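# Put one yellow sponge in each bench tote

## Task

Finish with exactly one yellow sponge inside each of the three totes standing on the bench, none sticking out past a tote's rim. Every other yellow sponge must sit on top of the low shelf, where the spares start. The totes and the cartons beneath the bench must stay unmoved and unrotated. The robot must not topple or be left leaning, or the task fails. Anything that stays in place only because the robot is holding it at the end does not count.

## Robot and tools

ROBOT. A Hello Robot Stretch 4 with a single arm: an omni-wheel base, a lift that rides up a mast, an arm that telescopes forward, a three-joint wrist (yaw, pitch, roll) and a two-finger gripper. It stands about 1.6 m tall, and the base rim lies within 0.23 m of the base origin. Now and then a loose object may get a short push from outside.

FRAMES. Base frame: origin on the floor below the base centre, x ahead, y to the left, z up. hand_pose is reported in it and marks a fixed point between the open fingertips; its printed value may be slightly wrong. With all wrist joints at zero, the hand axes line up with the base axes. The odometry frame is the base frame as it was when the scene began.

execute_actions. Argument "actions": a list holding one action, or an empty list to just read state and images. Optional "cameras": list of names from head_camera, head_left_camera, head_right_camera, wrist_camera, all; omitted, null or ["all"] returns every camera, [] returns none, and an unknown name rejects the call. An action contains "base", "joints" or both, plus optional "pace" and "contact_limits"; alternatively it is just {"end_of_arm": "enable_torque"}. All motions in one action begin together and may finish at different times.
- base: one command only, each a relative offset from where the base last measured itself, not a pose. translate_m: metres straight ahead (+) or back (-), range -2 to 2. strafe_m: metres sideways, left +, -2 to 2. rotate_rad: turn in place, counter-clockwise (left) +, -3.2 to 3.2.
- joints: absolute targets keyed by name. lift_m 0 to 1.2 m; arm_m 0 to 0.55 m of extension; wrist_yaw_rad -1.134 to 4.276 (0 straight ahead, + to the left, 3.14 folded back, past 3.4 the arm may block it); wrist_pitch_rad -1.117 to 4.259 (0 level, 1.57 pointing down); wrist_roll_rad -1.117 to 4.259 (0 puts both fingers level, + rotates clockwise as seen from behind); gripper_m -0.038 to 0.141, the fingertip gap in metres (negative means the tips press together). Completion tolerances: lift and arm 0.004, yaw and roll 0.02, pitch 0.05, gripper 0.004. Joint targets outside range are clipped and reported; any other bad value or key rejects the call with no motion. A joint or base you omit may keep pushing toward its earlier target without showing it in the status.
- pace: "slow", "default", "fast" or "max"; base top speeds 0.1/0.3/0.4/0.6 m/s and 1/2/3/4 rad/s. With lift above 0.2 m, speed is further capped, down to 0.3 m/s and 1 rad/s at full height. Wrist speed does not change with pace.
- contact_limits: only {"arm_m": value}, 0 (gentlest) to 0.75 (firmest), default 0.5.
- An action is capped at 15 s. To unfold the wrist early, send lift_m 0.4 together with wrist_yaw_rad 0.

wait: "seconds" 0 to 10; commands nothing, returns the same state and images.
zoom_image: "camera" and "region" [x0, y0, x1, y1] in image pixels, top-left origin, at most 504x504, taken from that camera's most recent full image.
finished_scene: "scene" is the current scene's number; it ends the scene irreversibly once the last command has been held, reports success and gives the next task. Replying without any tool call ends everything.

RESULT LINES. base_status / joint_status: "done" (for the base, wheels turned the commanded amount even if slipping); "off_target" (stopped short, may still push); "contact_stop_at_<key>" (blocked; the part goes slack, so a lift may sag under load or a base may roll); "limit_stop_at_<name>", including limit_stop_at_tilt (leaning beyond 6 degrees, lift/arm/wheels go slack and ignore commands) and limit_stop_at_own_body (about to hit itself; likely with pitch below -0.2 and roll below -0.4 or above 4; moving away still works); "torque_fault" (a wrist or gripper motor overloaded and went limp until enable_torque). After a stop, later movement calls in the same reply are skipped. on_its_own covers what you did not command; its "held at" is the target held, not the actual position. lidar_m: 12 distances in metres for 30-degree sectors, first straight ahead, counting counter-clockwise (4th left, 7th behind, 10th right); "-" means nothing seen or nearer than 0.25 m; it sees from about 0.15 m up to robot height and can miss clear objects and thin legs. wrist_depth_mm: 7x7 grid of median depths, 100 to 2000 mm, rows from top left. base_odometry counts wheel turns only; heading from -3.142 to 3.142, left +. If turned_by_wheels and turned_by_imu differ by over ~0.1 rad, something was hit or slipped. base_tilt in degrees (forward/right +, with a fixed offset up to ~1.5). motor_effort: percent of maximum, + toward higher joint values, peak in brackets; for wheel_0..2, + turns the base right. A load in a level gripper shifts wrist_pitch_rad effort away from 0.

GRIPPING. Command a gap smaller than the object; squeezing tighter pulls it toward the wrist by up to a third of the shortfall. Neither the reading nor "done" proves a grasp; a firm squeeze shows in gripper effort. Fingertips pressed onto a surface can stick; lift away.

CAMERAS. head_camera sits on the mast top looking forward and down (turn the base to look around); head_left_camera and head_right_camera are fisheyes beside it aimed steeper, showing base and arm; wrist_camera looks along the fingers, tips near the bottom of its image. Calibration is supplied per camera in OpenCV form.

AVOID. Turning or driving with over 1 kg held and arm_m above 0.2, especially fast; steady pushes or pulls with a high gripper or high contact limit; dropping, slamming or hard hits; bumping totes or cartons. The simulation continues while you deliberate.

Each tool is called after ">>>" in YAML: its name, and indented under it one key for each argument.

## Session

>>> execute_actions:
  actions: []

Scene clock: 0.00 s.
base_odometry: x=+0.000 y=+0.000 heading=+0.000 (m, m, rad; odometry frame)
turned_by_wheels: +0.000 (rad since the last result)
turned_by_imu: +0.000 (rad since the last result)
base_tilt: forward=-0.1 right=+0.4 (deg)
lidar_m: 1.12 1.12 2.10 1.46 1.45 1.97 1.69 1.09 1.27 2.89 2.58 1.30
base_status: not commanded
joint_positions: lift_m=+0.299 arm_m=+0.002 wrist_yaw_rad=+3.219 wrist_pitch_rad=-0.006 wrist_roll_rad=-0.019 gripper_m=+0.057
joint_status: not commanded
motor_effort: lift_m=+20 arm_m=-1 wrist_yaw_rad=-1 wrist_pitch_rad=-7 wrist_roll_rad=+1 gripper_m=+2 wheel_0=+0 wheel_1=+0 wheel_2=+0 (%)
hand_pose: x=-0.1219 y=+0.0647 z=+0.4791 quat_wxyz=(-0.039, +0.003, -0.010, +0.999) (m; base frame)
wrist_depth_mm: - - 131 1921 1983 - - / - - 131 1921 1921 - - / - - 131 1921 1921 - - / - 123 134 1863 1983 - - / 186 1138 1205 1921 1983 - - / 204 1160 199 1661 191 1576 1499 / 202 1078 1138 122 1118 1025 1078
pictures: head_camera, head_left_camera, head_right_camera, wrist_camera
Images, in order (width x height): head_camera 420x560, head_left_camera 420x672, head_right_camera 420x672, wrist_camera 616x392.

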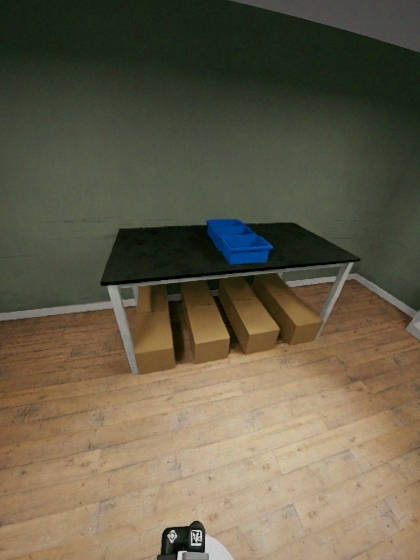

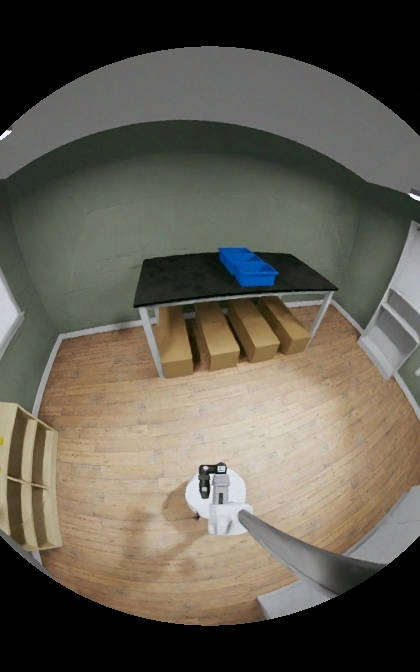

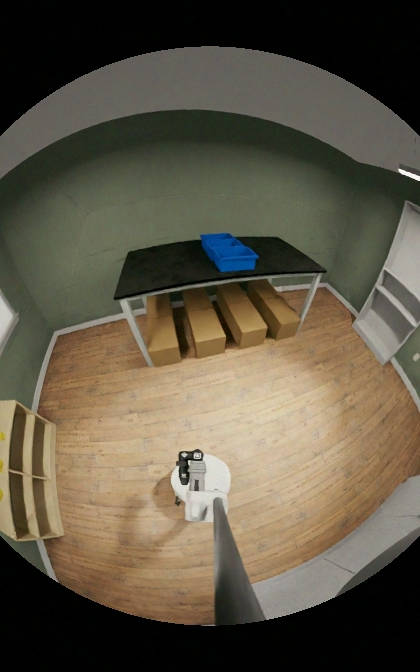

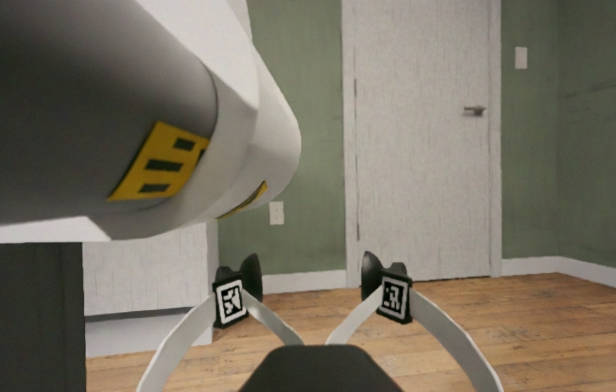

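>>> execute_actions:
  actions:
    - {"base":{"rotate_rad":0.2},"joints":{"lift_m":1.1,"wrist_yaw_rad":0,"wrist_pitch_rad":0.8},"pace":"fast"}
  cameras: []

>>> execute_actions:
  actions:
    - {"base":{"strafe_m":-0.45}}
  cameras: []

>>> execute_actions:
  actions:
    - {"base":{"translate_m":0.75}}

Scene clock: 18.60 s.
base_odometry: x=+0.000 y=+0.000 heading=+0.200 (m, m, rad; odometry frame)
turned_by_wheels: +0.200 (rad since the last result)
turned_by_imu: +0.198 (rad since the last result)
base_tilt: forward=-0.2 right=+0.6 (deg)
lidar_m: 1.11 1.14 1.54 1.46 1.50 1.77 1.08 1.11 1.45 2.58 1.74 1.19
base_status: done
joint_positions: lift_m=+1.100 arm_m=+0.002 wrist_yaw_rad=+0.000 wrist_pitch_rad=+0.801 wrist_roll_rad=-0.019 gripper_m=+0.057
joint_status: all done
motor_effort: lift_m=+22(23) arm_m=-1(1) wrist_yaw_rad=-2(6) wrist_pitch_rad=-5(9) wrist_roll_rad=+0(0) gripper_m=-2(1) wheel_0=-2(6) wheel_1=+1(7) wheel_2=+0(10) (%)
hand_pose: x=+0.3733 y=-0.0874 z=+1.0708 quat_wxyz=(+0.921, -0.009, +0.390, +0.004) (m; base frame)
wrist_depth_mm: 1756 904 891 931 946 960 1921 / 1983 1983 1921 1921 1983 1921 - / 1983 1921 1661 1661 1618 1661 1537 / 1708 1756 1397 1618 1537 1430 1537 / 1576 1537 1499 1537 1537 1537 1537 / 1366 1366 199 1366 191 1366 1336 / 1229 1205 1229 122 1229 1205 1229
pictures: none
No camera images: the call's "cameras" was empty. Leave "cameras" out to get every camera's image.

Scene clock: 21.43 s.
base_odometry: x=+0.089 y=-0.441 heading=+0.200 (m, m, rad; odometry frame)
turned_by_wheels: +0.000 (rad since the last result)
turned_by_imu: -0.001 (rad since the last result)
base_tilt: forward=-0.2 right=+0.5 (deg)
lidar_m: 1.14 1.18 2.00 1.90 1.98 1.10 1.04 1.10 1.42 2.16 2.17 1.22
base_status: done
joint_positions: lift_m=+1.100 arm_m=+0.002 wrist_yaw_rad=+0.000 wrist_pitch_rad=+0.801 wrist_roll_rad=-0.019 gripper_m=+0.057
joint_status: not commanded
motor_effort: lift_m=+22(22) arm_m=-1(1) wrist_yaw_rad=-2(3) wrist_pitch_rad=-5(5) wrist_roll_rad=+0(1) gripper_m=+0(0) wheel_0=+2(11) wheel_1=+1(9) wheel_2=+0(0) (%)
hand_pose: x=+0.3733 y=-0.0874 z=+1.0708 quat_wxyz=(+0.921, -0.009, +0.390, +0.004) (m; base frame)
wrist_depth_mm: 904 931 946 976 991 1921 1060 / 1983 1921 1863 1983 1921 - - / - 1618 1661 1708 1661 1618 1983 / 1708 1430 1464 1499 1537 1499 1756 / 1537 1499 1537 1537 1499 1537 1499 / 1336 1366 200 1366 191 1366 1397 / 1229 1205 1229 122 1255 1205 1205
pictures: none
No camera images: the call's "cameras" was empty. Leave "cameras" out to get every camera's image.

Scene clock: 25.40 s.
base_odometry: x=+0.824 y=-0.292 heading=+0.200 (m, m, rad; odometry frame)
turned_by_wheels: +0.000 (rad since the last result)
turned_by_imu: +0.000 (rad since the last result)
base_tilt: forward=-0.1 right=+0.6 (deg)
lidar_m: 0.40 0.40 0.55 1.95 1.98 2.57 1.80 1.84 2.54 2.08 0.64 0.43
base_status: done
joint_positions: lift_m=+1.100 arm_m=+0.002 wrist_yaw_rad=+0.000 wrist_pitch_rad=+0.801 wrist_roll_rad=-0.019 gripper_m=+0.057
joint_status: not commanded
motor_effort: lift_m=+22(22) arm_m=-1(1) wrist_yaw_rad=-2(2) wrist_pitch_rad=-5(5) wrist_roll_rad=+0(0) gripper_m=+1(5) wheel_0=+2(6) wheel_1=+2(4) wheel_2=-1(12) (%)
hand_pose: x=+0.3733 y=-0.0874 z=+1.0708 quat_wxyz=(+0.921, -0.009, +0.390, +0.004) (m; base frame)
wrist_depth_mm: 842 842 609 627 768 809 798 / 668 676 466 473 480 654 654 / 559 549 508 517 484 559 559 / 484 459 368 342 368 480 477 / 427 424 404 410 415 415 421 / 379 387 198 392 191 1008 1025 / 976 1042 960 123 991 946 960
pictures: head_camera, head_left_camera, head_right_camera, wrist_camera
camera_calibration (this result's frames):
wrist_camera: T_world_to_cam=[[-0.0112385, -0.999935, -0.00181354, -0.0823591], [-0.728712, 0.00943208, -0.684756, 1.06303], [0.684728, -0.00637408, -0.72877, 0.749269], [0, 0, 0, 1]] pos_world=[0.260668, -0.0876044, 1.27381]
Images, in order (width x height): head_camera 420x560, head_left_camera 420x672, head_right_camera 420x672, wrist_camera 616x392.

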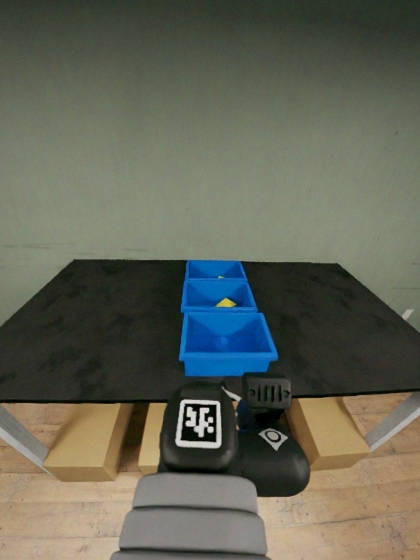

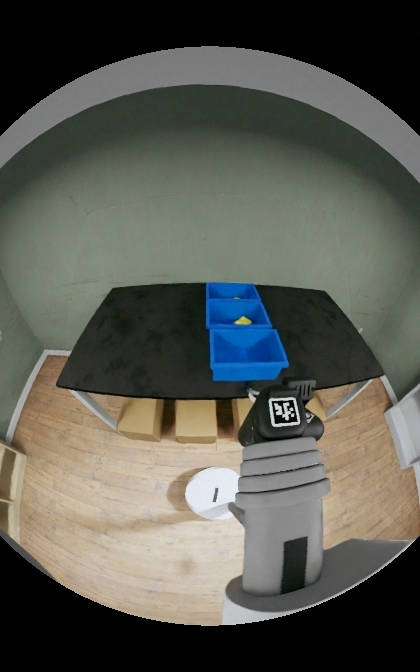

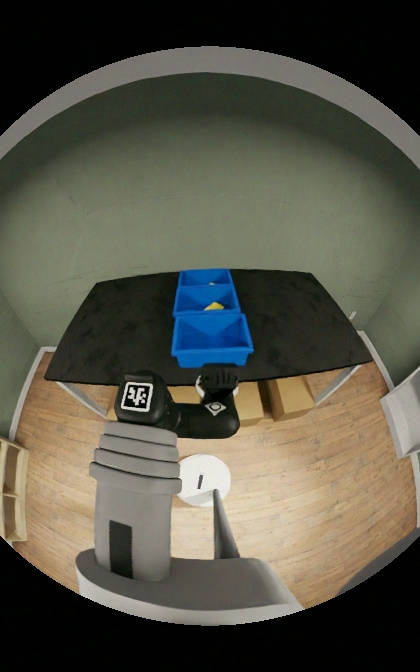

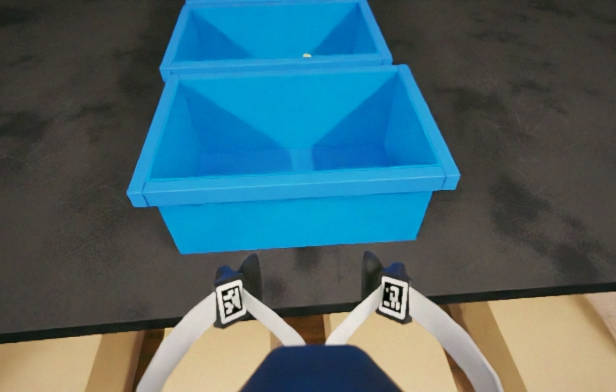

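>>> execute_actions:
  actions:
    - {"base":{"translate_m":0.12},"joints":{"lift_m":1.2,"arm_m":0.15,"wrist_pitch_rad":1.15}}
  cameras: ["wrist_camera","head_left_camera"]

>>> execute_actions:
  actions:
    - {"joints":{"arm_m":0.35}}
  cameras: ["wrist_camera"]

>>> execute_actions:
  actions:
    - {"joints":{"arm_m":0.55}}
  cameras: ["wrist_camera"]

Scene clock: 31.40 s.
base_odometry: x=+0.942 y=-0.268 heading=+0.201 (m, m, rad; odometry frame)
turned_by_wheels: +0.000 (rad since the last result)
turned_by_imu: +0.000 (rad since the last result)
base_tilt: forward=-0.2 right=+0.6 (deg)
lidar_m: 0.29 0.29 0.40 1.96 2.01 2.68 1.92 1.99 2.53 2.07 0.46 0.29
base_status: done
joint_positions: lift_m=+1.200 arm_m=+0.149 wrist_yaw_rad=+0.000 wrist_pitch_rad=+1.151 wrist_roll_rad=-0.019 gripper_m=+0.057
joint_status: all done
motor_effort: lift_m=+23(25) arm_m=+5(3) wrist_yaw_rad=-2(2) wrist_pitch_rad=-3(2) wrist_roll_rad=+1(0) gripper_m=-1(1) wheel_0=+2(7) wheel_1=+0(8) wheel_2=-1(11) (%)
hand_pose: x=+0.4377 y=-0.0874 z=+1.1146 quat_wxyz=(+0.839, -0.008, +0.544, +0.005) (m; base frame)
wrist_depth_mm: 569 449 455 466 488 564 559 / 530 477 517 473 508 530 525 / 492 397 362 357 359 488 492 / 462 373 392 407 394 459 459 / 433 364 433 433 427 430 433 / 413 332 199 407 192 402 413 / 394 281 387 123 375 334 389
pictures: head_left_camera, wrist_camera
camera_calibration (this result's frames):
wrist_camera: T_world_to_cam=[[-0.0113328, -0.999933, 0.00221435, -0.0860411], [-0.919063, 0.00954374, -0.393995, 0.899146], [0.393948, -0.00650019, -0.91911, 1.07648], [0, 0, 0, 1]] pos_world=[0.401318, -0.0876192, 1.34386]
Images, in order (width x height): head_left_camera 420x672, wrist_camera 616x392.

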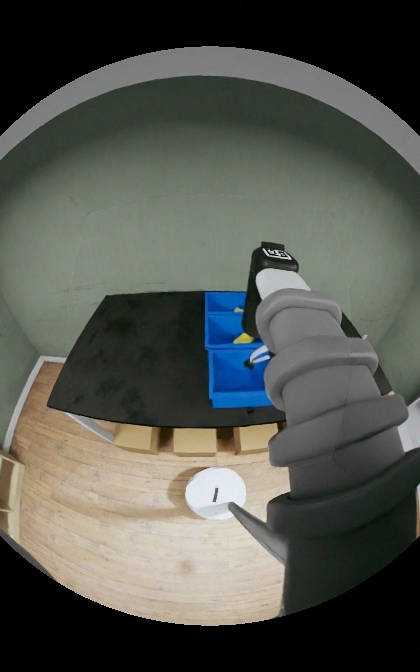

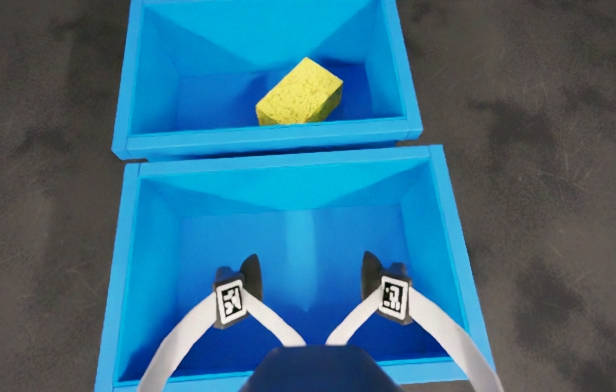

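Scene clock: 33.10 s.
base_odometry: x=+0.942 y=-0.268 heading=+0.201 (m, m, rad; odometry frame)
turned_by_wheels: +0.000 (rad since the last result)
turned_by_imu: +0.000 (rad since the last result)
base_tilt: forward=-0.2 right=+0.6 (deg)
lidar_m: 0.27 0.29 0.39 1.97 2.01 2.68 1.92 1.99 2.54 2.07 0.47 0.31
base_status: not commanded
joint_positions: lift_m=+1.200 arm_m=+0.349 wrist_yaw_rad=+0.000 wrist_pitch_rad=+1.151 wrist_roll_rad=-0.019 gripper_m=+0.057
joint_status: all done
motor_effort: lift_m=+22(22) arm_m=+6(6) wrist_yaw_rad=-2(2) wrist_pitch_rad=-3(3) wrist_roll_rad=-1(0) gripper_m=-3(4) wheel_0=+2(2) wheel_1=+0(0) wheel_2=-1(1) (%)
hand_pose: x=+0.6376 y=-0.0874 z=+1.1146 quat_wxyz=(+0.839, -0.008, +0.544, +0.005) (m; base frame)
wrist_depth_mm: 564 449 473 480 549 559 569 / 530 469 521 466 508 521 525 / 492 355 357 362 377 496 488 / 459 368 430 421 421 459 462 / 436 364 430 389 347 436 436 / 413 357 199 404 191 407 410 / 389 279 283 122 283 384 389
pictures: wrist_camera
camera_calibration (this result's frames):
wrist_camera: T_world_to_cam=[[-0.0112805, -0.999934, 0.00221602, -0.0838047], [-0.919123, 0.00949596, -0.393857, 1.08275], [0.39381, -0.00647968, -0.919169, 0.997869], [0, 0, 0, 1]] pos_world=[0.601263, -0.087615, 1.34384]
Images, in order (width x height): wrist_camera 616x392.

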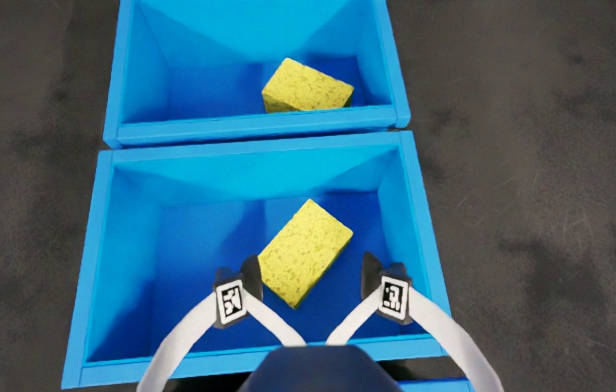

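Scene clock: 34.80 s.
base_odometry: x=+0.942 y=-0.268 heading=+0.201 (m, m, rad; odometry frame)
turned_by_wheels: +0.000 (rad since the last result)
turned_by_imu: +0.000 (rad since the last result)
base_tilt: forward=-0.1 right=+0.6 (deg)
lidar_m: 0.27 0.30 0.38 1.96 2.01 2.70 1.94 1.98 2.54 2.07 0.44 0.32
base_status: not commanded
joint_positions: lift_m=+1.200 arm_m=+0.549 wrist_yaw_rad=+0.000 wrist_pitch_rad=+1.151 wrist_roll_rad=-0.019 gripper_m=+0.057
joint_status: all done
motor_effort: lift_m=+22(22) arm_m=+6(6) wrist_yaw_rad=-2(1) wrist_pitch_rad=-4(3) wrist_roll_rad=+0(0) gripper_m=+0(2) wheel_0=+2(2) wheel_1=+0(0) wheel_2=-1(1) (%)
hand_pose: x=+0.8375 y=-0.0874 z=+1.1146 quat_wxyz=(+0.839, -0.008, +0.544, +0.005) (m; base frame)
wrist_depth_mm: 517 517 539 544 549 549 559 / 535 525 530 521 530 521 521 / 496 370 379 375 477 492 492 / 462 392 442 452 439 455 462 / 436 389 433 392 384 433 433 / 410 379 198 407 191 407 410 / 387 279 283 122 319 379 389
pictures: wrist_camera
camera_calibration (this result's frames):
wrist_camera: T_world_to_cam=[[-0.0113146, -0.999934, 0.00221655, -0.0815247], [-0.919142, 0.00952748, -0.393812, 1.26652], [0.393764, -0.00649316, -0.919188, 0.919168], [0, 0, 0, 1]] pos_world=[0.801255, -0.0876178, 1.34384]
Images, in order (width x height): wrist_camera 616x392.

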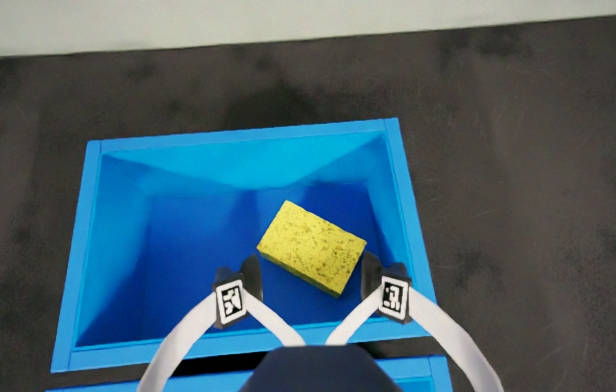

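Only the front tote needs one (centre x≈0.48 here).

>>> execute_actions:
  actions:
    - {"base":{"translate_m":-0.85},"joints":{"arm_m":0},"pace":"fast"}
  cameras: []

>>> execute_actions:
  actions:
    - {"base":{"rotate_rad":1.6},"joints":{"gripper_m":0.12}}
  cameras: []

>>> execute_actions:
  actions:
    - {"base":{"translate_m":1.4}}

Scene clock: 44.83 s.
base_odometry: x=+0.109 y=-0.437 heading=+0.200 (m, m, rad; odometry frame)
turned_by_wheels: +0.000 (rad since the last result)
turned_by_imu: +0.000 (rad since the last result)
base_tilt: forward=-0.1 right=+0.5 (deg)
lidar_m: 1.13 1.15 2.43 1.89 1.97 1.12 1.06 1.11 1.46 2.15 2.19 1.21
base_status: done
joint_positions: lift_m=+1.200 arm_m=+0.002 wrist_yaw_rad=+0.000 wrist_pitch_rad=+1.151 wrist_roll_rad=-0.019 gripper_m=+0.057
joint_status: all done
joint sent to its limit — the command would take arm_m past its lower limit, so that joint was sent only as far as its limit.
motor_effort: lift_m=+22(22) arm_m=-5(3) wrist_yaw_rad=-1(2) wrist_pitch_rad=-4(5) wrist_roll_rad=+1(0) gripper_m=-2(3) wheel_0=-3(10) wheel_1=-1(6) wheel_2=+0(12) (%)
hand_pose: x=+0.2908 y=-0.0874 z=+1.1146 quat_wxyz=(+0.839, -0.008, +0.544, +0.005) (m; base frame)
wrist_depth_mm: 1756 1430 1464 1464 1464 1430 1708 / 1661 1397 1430 1576 1499 1537 1708 / 1618 1537 1576 1537 1576 1576 1576 / 1464 1464 1499 1499 1499 1464 1499 / 1397 1397 1366 1430 1397 1366 1366 / 1336 1308 199 1281 191 1308 1308 / 1255 1229 1255 123 1229 1255 1255
pictures: none
No camera images: the call's "cameras" was empty. Leave "cameras" out to get every camera's image.

Scene clock: 47.70 s.
base_odometry: x=+0.109 y=-0.437 heading=+1.799 (m, m, rad; odometry frame)
turned_by_wheels: +1.599 (rad since the last result)
turned_by_imu: +1.585 (rad since the last result)
base_tilt: forward=-0.1 right=+0.5 (deg)
lidar_m: 1.89 1.97 1.11 1.05 1.09 1.50 2.44 2.22 1.19 1.12 1.18 2.02
base_status: done
joint_positions: lift_m=+1.200 arm_m=+0.002 wrist_yaw_rad=+0.000 wrist_pitch_rad=+1.151 wrist_roll_rad=-0.019 gripper_m=+0.120
joint_status: all done
motor_effort: lift_m=+22(22) arm_m=-5(6) wrist_yaw_rad=-1(1) wrist_pitch_rad=-5(5) wrist_roll_rad=+0(1) gripper_m=-2(2) wheel_0=-4(5) wheel_1=-3(7) wheel_2=-3(7) (%)
hand_pose: x=+0.2908 y=-0.0874 z=+1.1146 quat_wxyz=(+0.839, -0.008, +0.544, +0.005) (m; base frame)
wrist_depth_mm: 1863 1756 1808 1808 1756 1808 1808 / 1661 1661 1661 1661 1708 1661 1708 / 1576 1537 1618 1576 1576 1537 1537 / 1464 1464 1499 1430 1464 1499 1464 / 1430 1366 1397 1366 1397 1366 1366 / 1336 1308 1308 1308 1281 1308 1308 / 1255 1255 1281 120 1281 1229 1255
pictures: none
No camera images: the call's "cameras" was empty. Leave "cameras" out to get every camera's image.

Scene clock: 53.87 s.
base_odometry: x=-0.209 y=+0.926 heading=+1.800 (m, m, rad; odometry frame)
turned_by_wheels: +0.000 (rad since the last result)
turned_by_imu: +0.000 (rad since the last result)
base_tilt: forward=-0.1 right=+0.5 (deg)
lidar_m: 0.49 0.52 0.71 1.71 1.50 1.55 3.81 1.65 1.27 1.99 0.76 0.54
base_status: done
joint_positions: lift_m=+1.200 arm_m=+0.002 wrist_yaw_rad=+0.000 wrist_pitch_rad=+1.151 wrist_roll_rad=-0.019 gripper_m=+0.120
joint_status: not commanded
motor_effort: lift_m=+22(22) arm_m=-5(5) wrist_yaw_rad=-1(1) wrist_pitch_rad=-5(4) wrist_roll_rad=+0(0) gripper_m=+3(1) wheel_0=+4(5) wheel_1=+1(7) wheel_2=-1(10) (%)
hand_pose: x=+0.2908 y=-0.0874 z=+1.1146 quat_wxyz=(+0.839, -0.008, +0.544, +0.005) (m; base frame)
wrist_depth_mm: 820 831 854 866 878 891 904 / 917 904 904 891 917 931 1118 / 866 854 854 842 854 866 1499 / 798 798 798 798 820 809 1464 / 1182 1281 1281 1308 1336 1397 1336 / 1336 1308 1255 1281 1255 1281 1336 / 1229 1229 1229 120 1255 1229 1255
pictures: head_camera, head_left_camera, head_right_camera, wrist_camera
camera_calibration (this result's frames):
wrist_camera: T_world_to_cam=[[-0.011534, -0.999931, 0.00222102, -0.0876779], [-0.919264, 0.00972944, -0.393521, 0.763744], [0.393472, -0.00658056, -0.919313, 1.13469], [0, 0, 0, 1]] pos_world=[0.254602, -0.0876357, 1.34388]
Images, in order (width x height): head_camera 420x560, head_left_camera 420x672, head_right_camera 420x672, wrist_camera 616x392.

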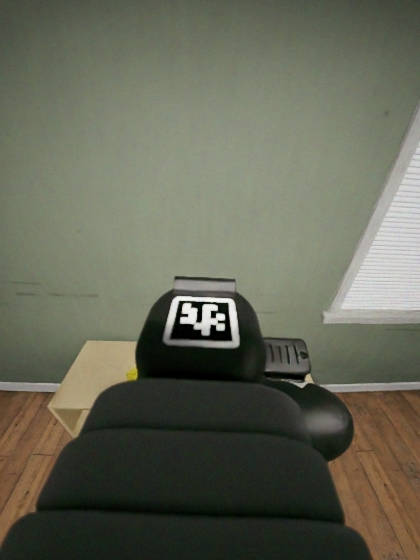

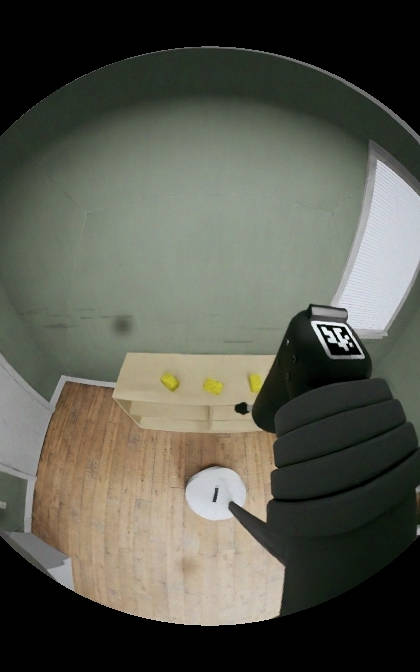

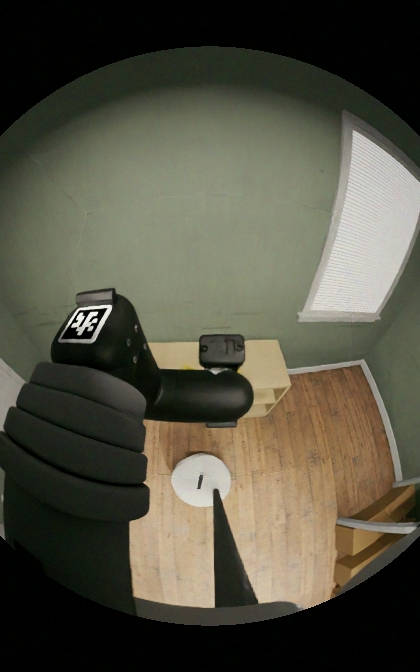

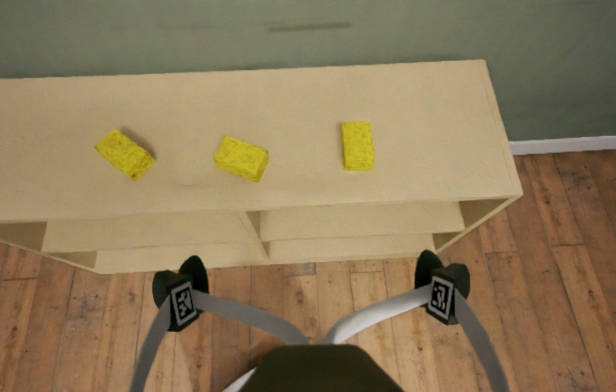

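>>> execute_actions:
  actions:
    - {"base":{"strafe_m":-0.115},"joints":{"lift_m":0.83,"arm_m":0.46,"wrist_pitch_rad":1.4},"pace":"fast"}
  cameras: ["wrist_camera","head_left_camera"]

Scene clock: 59.87 s.
base_odometry: x=-0.097 y=+0.952 heading=+1.800 (m, m, rad; odometry frame)
turned_by_wheels: +0.000 (rad since the last result)
turned_by_imu: +0.000 (rad since the last result)
base_tilt: forward=-0.1 right=+0.6 (deg)
lidar_m: 0.50 0.53 0.70 1.83 1.62 1.72 3.58 1.43 1.17 1.88 1.34 0.54
base_status: done
joint_positions: lift_m=+0.830 arm_m=+0.459 wrist_yaw_rad=+0.000 wrist_pitch_rad=+1.400 wrist_roll_rad=-0.019 gripper_m=+0.120
joint_status: all done
motor_effort: lift_m=+17(19) arm_m=+6(6) wrist_yaw_rad=-2(1) wrist_pitch_rad=-2(1) wrist_roll_rad=+1(1) gripper_m=+1(0) wheel_0=+2(14) wheel_1=+0(8) wheel_2=+0(0) (%)
hand_pose: x=+0.6789 y=-0.0874 z=+0.7241 quat_wxyz=(+0.765, -0.007, +0.644, +0.006) (m; base frame)
wrist_depth_mm: 382 389 379 387 397 389 402 / 357 357 359 362 364 362 362 / 355 349 353 353 353 351 353 / 345 343 345 347 345 347 349 / 338 340 342 294 338 338 338 / 325 330 330 287 330 332 332 / 290 325 325 120 329 325 327
pictures: head_left_camera, wrist_camera
camera_calibration (this result's frames):
wrist_camera: T_world_to_cam=[[-0.0102387, -0.999935, 0.00496038, -0.0851685], [-0.987903, 0.00934763, -0.15479, 0.840559], [0.154734, -0.00648523, -0.987935, 0.834811], [0, 0, 0, 1]] pos_world=[0.700345, -0.0876062, 0.955272]
Images, in order (width x height): head_left_camera 420x672, wrist_camera 616x392.

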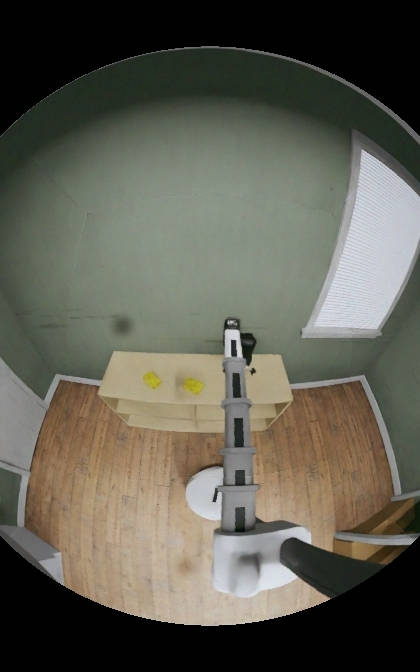

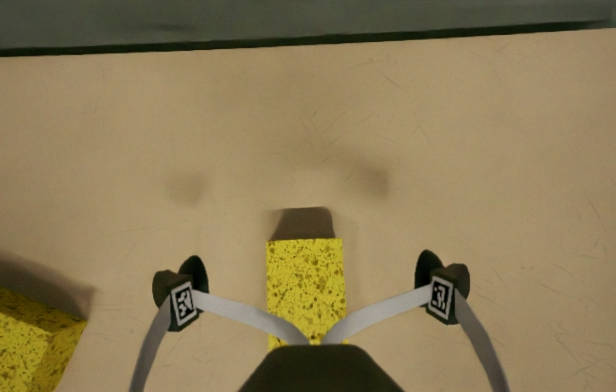

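>>> execute_actions:
  actions:
    - {"joints":{"lift_m":0.745,"arm_m":0.44}}
  cameras: ["wrist_camera"]

>>> execute_actions:
  actions:
    - {"joints":{"gripper_m":0.03}}
  cameras: ["wrist_camera"]

>>> execute_actions:
  actions:
    - {"joints":{"lift_m":0.8}}
  cameras: []

>>> execute_actions:
  actions:
    - {"base":{"translate_m":-1.39},"joints":{"lift_m":1.2,"arm_m":0.01},"pace":"fast"}
  cameras: ["wrist_camera"]

>>> execute_actions:
  actions:
    - {"base":{"rotate_rad":-1.58},"joints":{"wrist_pitch_rad":1.0}}
  cameras: []

>>> execute_actions:
  actions:
    - {"base":{"translate_m":0.65}}
  cameras: ["wrist_camera","head_left_camera"]

Scene clock: 70.43 s.
base_odometry: x=-0.097 y=+0.952 heading=+1.800 (m, m, rad; odometry frame)
turned_by_wheels: +0.000 (rad since the last result)
turned_by_imu: +0.000 (rad since the last result)
base_tilt: forward=-0.1 right=+0.6 (deg)
lidar_m: 0.47 0.55 0.71 1.83 1.60 1.72 3.58 1.49 1.17 1.87 1.34 0.55
base_status: not commanded
joint_positions: lift_m=+0.745 arm_m=+0.441 wrist_yaw_rad=+0.000 wrist_pitch_rad=+1.400 wrist_roll_rad=-0.019 gripper_m=+0.120
joint_status: all done
motor_effort: lift_m=+17(15) arm_m=-5(6) wrist_yaw_rad=-2(2) wrist_pitch_rad=-2(2) wrist_roll_rad=+1(0) gripper_m=-2(4) wheel_0=+2(2) wheel_1=+0(0) wheel_2=+0(0) (%)
hand_pose: x=+0.6608 y=-0.0874 z=+0.6391 quat_wxyz=(+0.765, -0.007, +0.644, +0.006) (m; base frame)
wrist_depth_mm: 274 274 276 276 276 276 276 / 270 271 270 270 270 271 271 / 265 264 264 264 265 265 265 / 259 258 259 259 259 260 259 / 254 253 254 209 254 255 254 / 250 249 207 206 213 249 251 / 245 244 244 119 245 243 245
pictures: wrist_camera
camera_calibration (this result's frames):
wrist_camera: T_world_to_cam=[[-0.0103218, -0.999934, 0.00496105, -0.0848816], [-0.987912, 0.00943, -0.154728, 0.809525], [0.154671, -0.00649815, -0.987945, 0.753708], [0, 0, 0, 1]] pos_world=[0.682287, -0.0876121, 0.870299]
Images, in order (width x height): wrist_camera 616x392.

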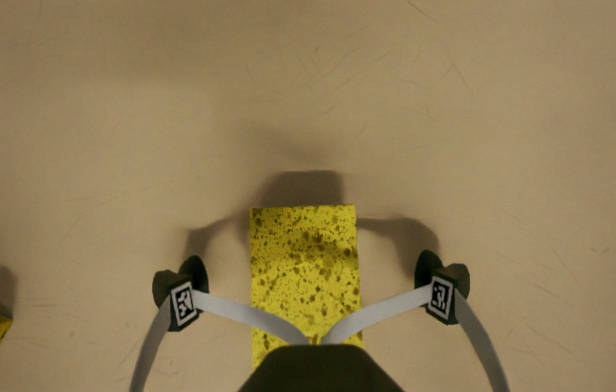

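Scene clock: 72.20 s.
base_odometry: x=-0.097 y=+0.952 heading=+1.800 (m, m, rad; odometry frame)
turned_by_wheels: +0.000 (rad since the last result)
turned_by_imu: +0.000 (rad since the last result)
base_tilt: forward=-0.1 right=+0.5 (deg)
lidar_m: 0.50 0.53 0.72 1.82 1.59 1.72 3.59 1.48 1.17 1.87 1.32 0.55
base_status: not commanded
joint_positions: lift_m=+0.745 arm_m=+0.441 wrist_yaw_rad=+0.000 wrist_pitch_rad=+1.400 wrist_roll_rad=-0.019 gripper_m=+0.030
joint_status: all done
motor_effort: lift_m=+17(16) arm_m=-6(6) wrist_yaw_rad=-2(2) wrist_pitch_rad=-2(2) wrist_roll_rad=+0(0) gripper_m=-9(11) wheel_0=+2(2) wheel_1=+0(0) wheel_2=+0(0) (%)
hand_pose: x=+0.6608 y=-0.0874 z=+0.6391 quat_wxyz=(+0.765, -0.007, +0.644, +0.006) (m; base frame)
wrist_depth_mm: 274 277 273 276 276 277 277 / 271 270 271 270 270 271 271 / 265 264 264 265 265 265 265 / 259 259 259 260 259 259 260 / 255 253 253 201 255 256 255 / 250 250 187 196 191 249 249 / 245 243 245 123 245 244 245
pictures: wrist_camera
camera_calibration (this result's frames):
wrist_camera: T_world_to_cam=[[-0.0103216, -0.999934, 0.00496105, -0.0848817], [-0.987912, 0.00942985, -0.154728, 0.809525], [0.154671, -0.00649813, -0.987945, 0.753708], [0, 0, 0, 1]] pos_world=[0.682287, -0.0876121, 0.870299]
Images, in order (width x height): wrist_camera 616x392.

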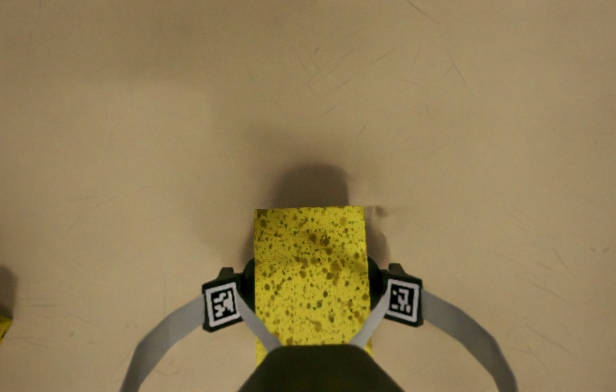

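Scene clock: 73.33 s.
base_odometry: x=-0.097 y=+0.952 heading=+1.800 (m, m, rad; odometry frame)
turned_by_wheels: +0.000 (rad since the last result)
turned_by_imu: +0.000 (rad since the last result)
base_tilt: forward=-0.2 right=+0.6 (deg)
lidar_m: 0.50 0.53 0.72 1.81 1.61 1.72 3.58 1.48 1.17 1.88 1.33 0.56
base_status: not commanded
joint_positions: lift_m=+0.800 arm_m=+0.441 wrist_yaw_rad=+0.000 wrist_pitch_rad=+1.400 wrist_roll_rad=-0.019 gripper_m=+0.030
joint_status: all done
motor_effort: lift_m=+22(24) arm_m=-6(6) wrist_yaw_rad=-2(2) wrist_pitch_rad=-2(2) wrist_roll_rad=+1(1) gripper_m=-11(15) wheel_0=+2(2) wheel_1=+0(0) wheel_2=+0(0) (%)
hand_pose: x=+0.6608 y=-0.0874 z=+0.6937 quat_wxyz=(+0.765, -0.007, +0.644, +0.006) (m; base frame)
wrist_depth_mm: 332 332 334 334 334 334 336 / 327 329 329 329 329 329 329 / 319 319 320 322 322 322 322 / 315 314 314 315 315 315 315 / 307 307 309 200 309 307 309 / 296 301 187 197 190 304 301 / 294 296 298 123 296 296 297
pictures: none
No camera images: the call's "cameras" was empty. Leave "cameras" out to get every camera's image.

Scene clock: 78.23 s.
base_odometry: x=+0.219 y=-0.401 heading=+1.799 (m, m, rad; odometry frame)
turned_by_wheels: +0.000 (rad since the last result)
turned_by_imu: +0.000 (rad since the last result)
base_tilt: forward=-0.1 right=+0.6 (deg)
lidar_m: 1.90 1.95 1.26 1.17 1.22 1.64 2.18 2.23 1.07 1.01 1.05 2.39
base_status: done
joint_positions: lift_m=+1.200 arm_m=+0.011 wrist_yaw_rad=+0.000 wrist_pitch_rad=+1.401 wrist_roll_rad=-0.019 gripper_m=+0.030
joint_status: all done
motor_effort: lift_m=+21(23) arm_m=-5(5) wrist_yaw_rad=-1(2) wrist_pitch_rad=-3(3) wrist_roll_rad=+1(1) gripper_m=-13(14) wheel_0=-2(7) wheel_1=-2(8) wheel_2=-1(14) (%)
hand_pose: x=+0.2307 y=-0.0874 z=+1.0938 quat_wxyz=(+0.765, -0.007, +0.644, +0.006) (m; base frame)
wrist_depth_mm: 1464 1499 1464 1430 1499 1464 1499 / 1430 1397 1430 1397 1397 1397 1397 / 1397 1397 1430 1336 1397 1366 1308 / 1336 1366 1397 1366 1336 1366 1366 / 1336 1308 1366 200 1336 1336 1336 / 1281 1308 187 197 190 1308 1281 / 1255 1255 1281 123 1281 1255 1255
pictures: wrist_camera
camera_calibration (this result's frames):
wrist_camera: T_world_to_cam=[[-0.0106431, -0.999931, 0.0049638, -0.0915213], [-0.987951, 0.00974882, -0.154461, 0.454645], [0.154402, -0.00654794, -0.987986, 1.26947], [0, 0, 0, 1]] pos_world=[0.252183, -0.0876348, 1.3249]
Images, in order (width x height): wrist_camera 616x392.

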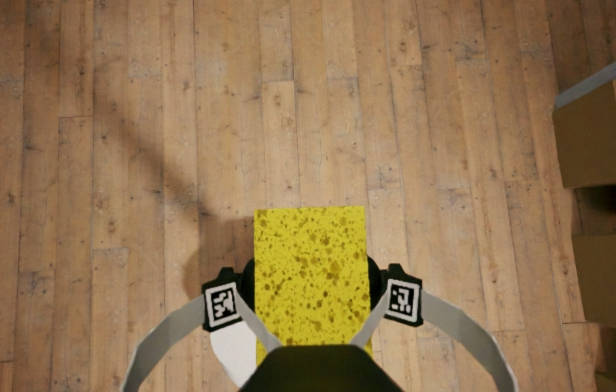

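Scene clock: 81.10 s.
base_odometry: x=+0.218 y=-0.401 heading=+0.220 (m, m, rad; odometry frame)
turned_by_wheels: -1.579 (rad since the last result)
turned_by_imu: -1.565 (rad since the last result)
base_tilt: forward=-0.2 right=+0.5 (deg)
lidar_m: 1.02 1.05 2.40 1.89 1.97 1.91 1.18 1.23 1.62 2.15 2.20 1.08
base_status: done
joint_positions: lift_m=+1.200 arm_m=+0.011 wrist_yaw_rad=+0.000 wrist_pitch_rad=+1.002 wrist_roll_rad=-0.019 gripper_m=+0.030
joint_status: all done
motor_effort: lift_m=+21(21) arm_m=-6(5) wrist_yaw_rad=-1(1) wrist_pitch_rad=-6(10) wrist_roll_rad=+0(1) gripper_m=-12(13) wheel_0=+3(8) wheel_1=+2(8) wheel_2=+3(10) (%)
hand_pose: x=+0.3373 y=-0.0874 z=+1.1351 quat_wxyz=(+0.877, -0.008, +0.480, +0.005) (m; base frame)
wrist_depth_mm: 1863 1756 1756 1756 1808 1808 - / 1983 1576 1661 1661 1537 1576 1921 / 1661 1430 1464 1464 1430 1366 1708 / 1618 1464 1576 1499 1618 1618 1576 / 1464 1464 1464 200 1464 1499 1464 / 1366 1336 187 197 190 1366 1336 / 1229 1229 1255 123 1229 1205 1255
pictures: none
No camera images: the call's "cameras" was empty. Leave "cameras" out to get every camera's image.

Scene clock: 84.77 s.
base_odometry: x=+0.853 y=-0.259 heading=+0.220 (m, m, rad; odometry frame)
turned_by_wheels: +0.000 (rad since the last result)
turned_by_imu: +0.000 (rad since the last result)
base_tilt: forward=-0.1 right=+0.6 (deg)
lidar_m: 0.37 0.38 0.50 1.92 1.99 2.59 1.83 1.90 2.53 2.10 0.56 0.39
base_status: done
joint_positions: lift_m=+1.200 arm_m=+0.011 wrist_yaw_rad=+0.000 wrist_pitch_rad=+1.002 wrist_roll_rad=-0.019 gripper_m=+0.030
joint_status: not commanded
motor_effort: lift_m=+21(21) arm_m=-5(5) wrist_yaw_rad=-1(1) wrist_pitch_rad=-6(6) wrist_roll_rad=+0(1) gripper_m=-10(12) wheel_0=+2(7) wheel_1=+1(8) wheel_2=-2(11) (%)
hand_pose: x=+0.3373 y=-0.0874 z=+1.1351 quat_wxyz=(+0.877, -0.008, +0.480, +0.005) (m; base frame)
wrist_depth_mm: 699 707 627 615 621 691 683 / 627 627 484 484 480 621 621 / 569 564 535 549 539 549 554 / 517 517 415 379 424 504 508 / 473 466 462 200 469 469 473 / 449 449 187 196 190 1078 1060 / 1025 1042 1025 123 1138 1229 1205
pictures: head_left_camera, wrist_camera
camera_calibration (this result's frames):
wrist_camera: T_world_to_cam=[[-0.0116353, -0.999932, 0.00051433, -0.0852092], [-0.850341, 0.00962406, -0.526143, 0.941832], [0.526103, -0.00655922, -0.850396, 1.01228], [0, 0, 0, 1]] pos_world=[0.267324, -0.0876279, 1.35642]
Images, in order (width x height): head_left_camera 420x672, wrist_camera 616x392.

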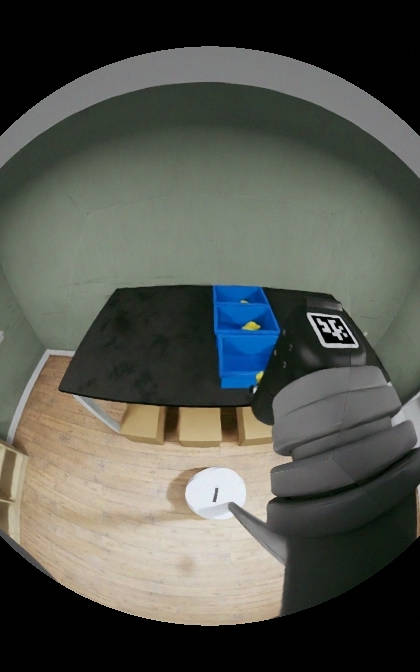

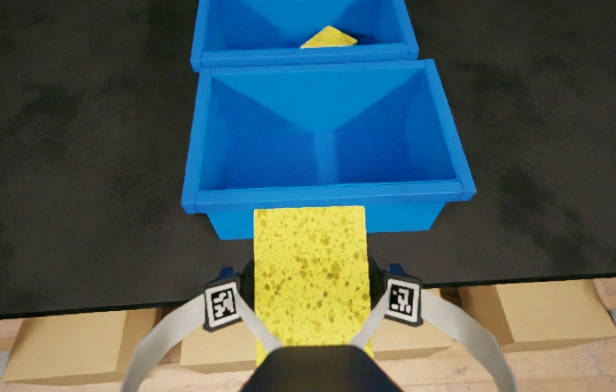

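>>> execute_actions:
  actions:
    - {"joints":{"arm_m":0.355,"wrist_pitch_rad":1.4}}
  cameras: ["wrist_camera"]

>>> execute_actions:
  actions:
    - {"joints":{"lift_m":1.065},"pace":"slow"}
  cameras: ["wrist_camera","head_left_camera"]

Scene clock: 90.83 s.
base_odometry: x=+0.853 y=-0.259 heading=+0.220 (m, m, rad; odometry frame)
turned_by_wheels: +0.000 (rad since the last result)
turned_by_imu: +0.000 (rad since the last result)
base_tilt: forward=-0.1 right=+0.6 (deg)
lidar_m: 0.37 0.37 0.51 1.94 1.99 2.61 1.84 1.90 2.54 2.10 0.56 0.40
base_status: not commanded
joint_positions: lift_m=+1.200 arm_m=+0.354 wrist_yaw_rad=+0.000 wrist_pitch_rad=+1.400 wrist_roll_rad=-0.019 gripper_m=+0.030
joint_status: all done
motor_effort: lift_m=+21(21) arm_m=+6(4) wrist_yaw_rad=-2(1) wrist_pitch_rad=-2(2) wrist_roll_rad=+1(1) gripper_m=-10(15) wheel_0=+2(2) wheel_1=+1(1) wheel_2=-2(2) (%)
hand_pose: x=+0.5739 y=-0.0874 z=+1.0938 quat_wxyz=(+0.765, -0.007, +0.644, +0.006) (m; base frame)
wrist_depth_mm: 442 382 427 418 410 436 439 / 430 373 427 382 424 347 430 / 421 359 315 382 402 418 421 / 413 410 349 293 325 296 413 / 407 399 379 200 402 317 407 / 397 394 187 196 190 283 397 / 389 298 368 123 382 286 389
pictures: wrist_camera
camera_calibration (this result's frames):
wrist_camera: T_world_to_cam=[[-0.010302, -0.999935, 0.0049607, -0.0880444], [-0.987904, 0.0094102, -0.154778, 0.794029], [0.154721, -0.00649522, -0.987937, 1.21626], [0, 0, 0, 1]] pos_world=[0.595336, -0.0876107, 1.32492]
Images, in order (width x height): wrist_camera 616x392.

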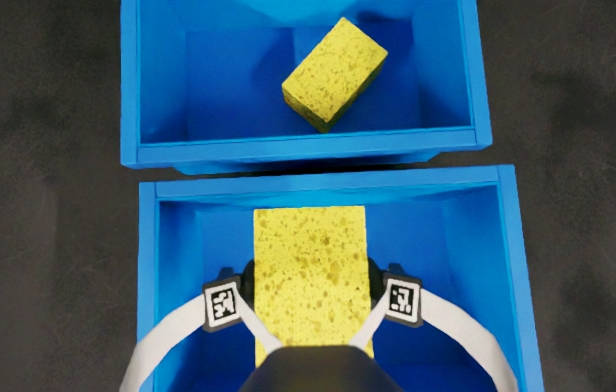

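Scene clock: 92.77 s.
base_odometry: x=+0.853 y=-0.259 heading=+0.220 (m, m, rad; odometry frame)
turned_by_wheels: +0.000 (rad since the last result)
turned_by_imu: +0.000 (rad since the last result)
base_tilt: forward=-0.2 right=+0.5 (deg)
lidar_m: 0.35 0.38 0.50 1.92 1.99 2.60 1.84 1.91 2.54 2.10 0.58 0.40
base_status: not commanded
joint_positions: lift_m=+1.065 arm_m=+0.354 wrist_yaw_rad=+0.000 wrist_pitch_rad=+1.400 wrist_roll_rad=-0.019 gripper_m=+0.030
joint_status: all done
motor_effort: lift_m=+16(19) arm_m=+5(6) wrist_yaw_rad=-2(2) wrist_pitch_rad=-2(2) wrist_roll_rad=+0(1) gripper_m=-12(14) wheel_0=+2(2) wheel_1=+1(0) wheel_2=-2(2) (%)
hand_pose: x=+0.5739 y=-0.0874 z=+0.9592 quat_wxyz=(+0.765, -0.007, +0.644, +0.006) (m; base frame)
wrist_depth_mm: 192 287 290 242 273 239 186 / 162 162 161 165 170 175 170 / 156 157 158 158 159 159 159 / 163 216 270 238 271 271 227 / 162 242 268 200 267 268 229 / 160 224 188 197 190 263 227 / 160 206 256 123 258 255 231
pictures: head_left_camera, wrist_camera
camera_calibration (this result's frames):
wrist_camera: T_world_to_cam=[[-0.010302, -0.999935, 0.00496072, -0.0873767], [-0.987904, 0.00941018, -0.154778, 0.773197], [0.154721, -0.00649524, -0.987937, 1.08329], [0, 0, 0, 1]] pos_world=[0.595338, -0.0876107, 1.19032]
Images, in order (width x height): head_left_camera 420x672, wrist_camera 616x392.

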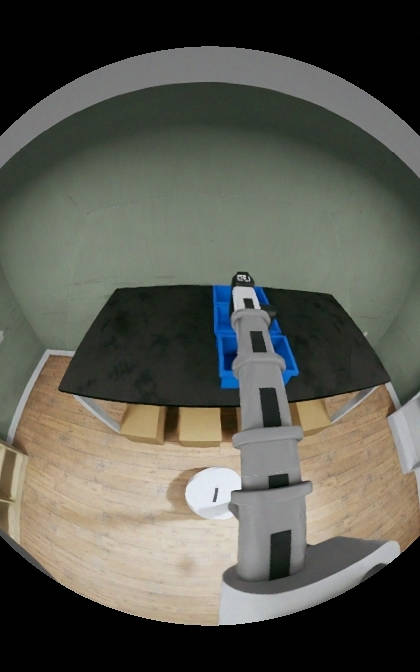

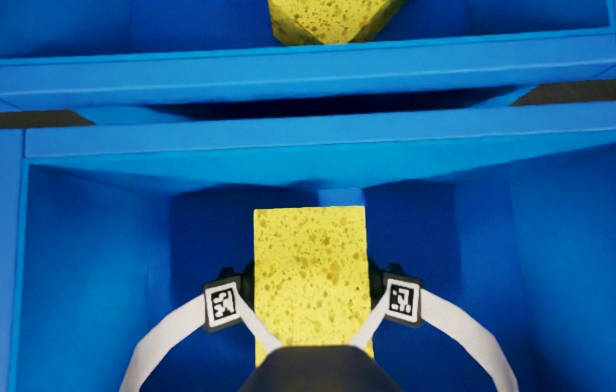

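>>> execute_actions:
  actions:
    - {"joints":{"lift_m":1.052,"gripper_m":0.09},"pace":"slow"}
  cameras: []

>>> execute_actions:
  actions:
    - {"joints":{"lift_m":1.19}}
  cameras: ["wrist_camera"]

>>> finished_scene:
  scene: 1

Scene clock: 101.57 s.
base_odometry: x=+0.853 y=-0.259 heading=+0.220 (m, m, rad; odometry frame)
turned_by_wheels: +0.000 (rad since the last result)
turned_by_imu: +0.000 (rad since the last result)
base_tilt: forward=-0.1 right=+0.6 (deg)
lidar_m: 0.36 0.38 0.52 1.93 1.98 2.60 1.83 1.89 2.56 2.08 0.57 0.38
base_status: not commanded
joint_positions: lift_m=+1.052 arm_m=+0.354 wrist_yaw_rad=+0.000 wrist_pitch_rad=+1.400 wrist_roll_rad=-0.019 gripper_m=+0.090
joint_status: all done
motor_effort: lift_m=+16(18) arm_m=+5(5) wrist_yaw_rad=-2(2) wrist_pitch_rad=-2(2) wrist_roll_rad=+0(0) gripper_m=-1(14) wheel_0=+2(2) wheel_1=+1(1) wheel_2=-2(2) (%)
hand_pose: x=+0.5739 y=-0.0874 z=+0.9462 quat_wxyz=(+0.765, -0.007, +0.644, +0.006) (m; base frame)
wrist_depth_mm: 183 254 276 229 150 150 150 / 151 155 160 154 158 163 163 / 144 144 145 145 145 153 160 / 163 216 257 213 259 259 228 / 162 242 254 209 253 255 230 / 161 237 196 206 200 250 227 / 159 208 245 123 245 243 229
pictures: none
No camera images: the call's "cameras" was empty. Leave "cameras" out to get every camera's image.

Scene clock: 103.20 s.
base_odometry: x=+0.853 y=-0.259 heading=+0.220 (m, m, rad; odometry frame)
turned_by_wheels: +0.000 (rad since the last result)
turned_by_imu: +0.000 (rad since the last result)
base_tilt: forward=-0.1 right=+0.6 (deg)
lidar_m: 0.36 0.38 0.50 1.92 1.98 2.58 1.83 1.89 2.54 2.10 0.55 0.39
base_status: not commanded
joint_positions: lift_m=+1.190 arm_m=+0.354 wrist_yaw_rad=+0.000 wrist_pitch_rad=+1.400 wrist_roll_rad=-0.019 gripper_m=+0.090
joint_status: all done
motor_effort: lift_m=+22(24) arm_m=+5(6) wrist_yaw_rad=-2(2) wrist_pitch_rad=-1(2) wrist_roll_rad=+0(1) gripper_m=-3(2) wheel_0=+2(2) wheel_1=+1(1) wheel_2=-2(2) (%)
hand_pose: x=+0.5739 y=-0.0874 z=+1.0837 quat_wxyz=(+0.765, -0.007, +0.644, +0.006) (m; base frame)
wrist_depth_mm: 430 345 418 418 404 342 430 / 415 338 415 375 413 343 418 / 413 296 366 377 300 407 413 / 404 402 351 309 336 287 404 / 389 389 389 347 389 319 397 / 389 303 195 340 201 301 389 / 379 294 377 123 377 289 379
pictures: wrist_camera
camera_calibration (this result's frames):
wrist_camera: T_world_to_cam=[[-0.0103021, -0.999935, 0.00496069, -0.0879942], [-0.987904, 0.00941032, -0.154778, 0.79247], [0.154721, -0.00649523, -0.987937, 1.20628], [0, 0, 0, 1]] pos_world=[0.595341, -0.0876107, 1.31482]
Images, in order (width x height): wrist_camera 616x392.

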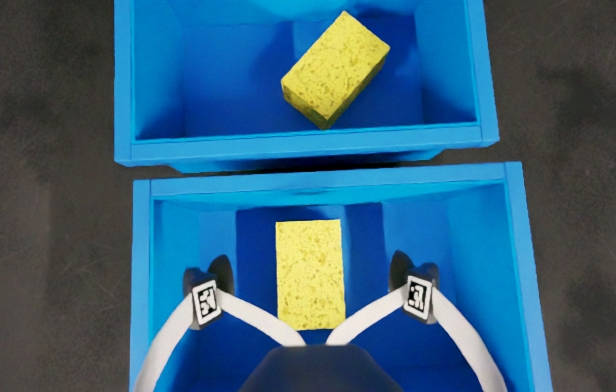

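The scene is finished: the task was done.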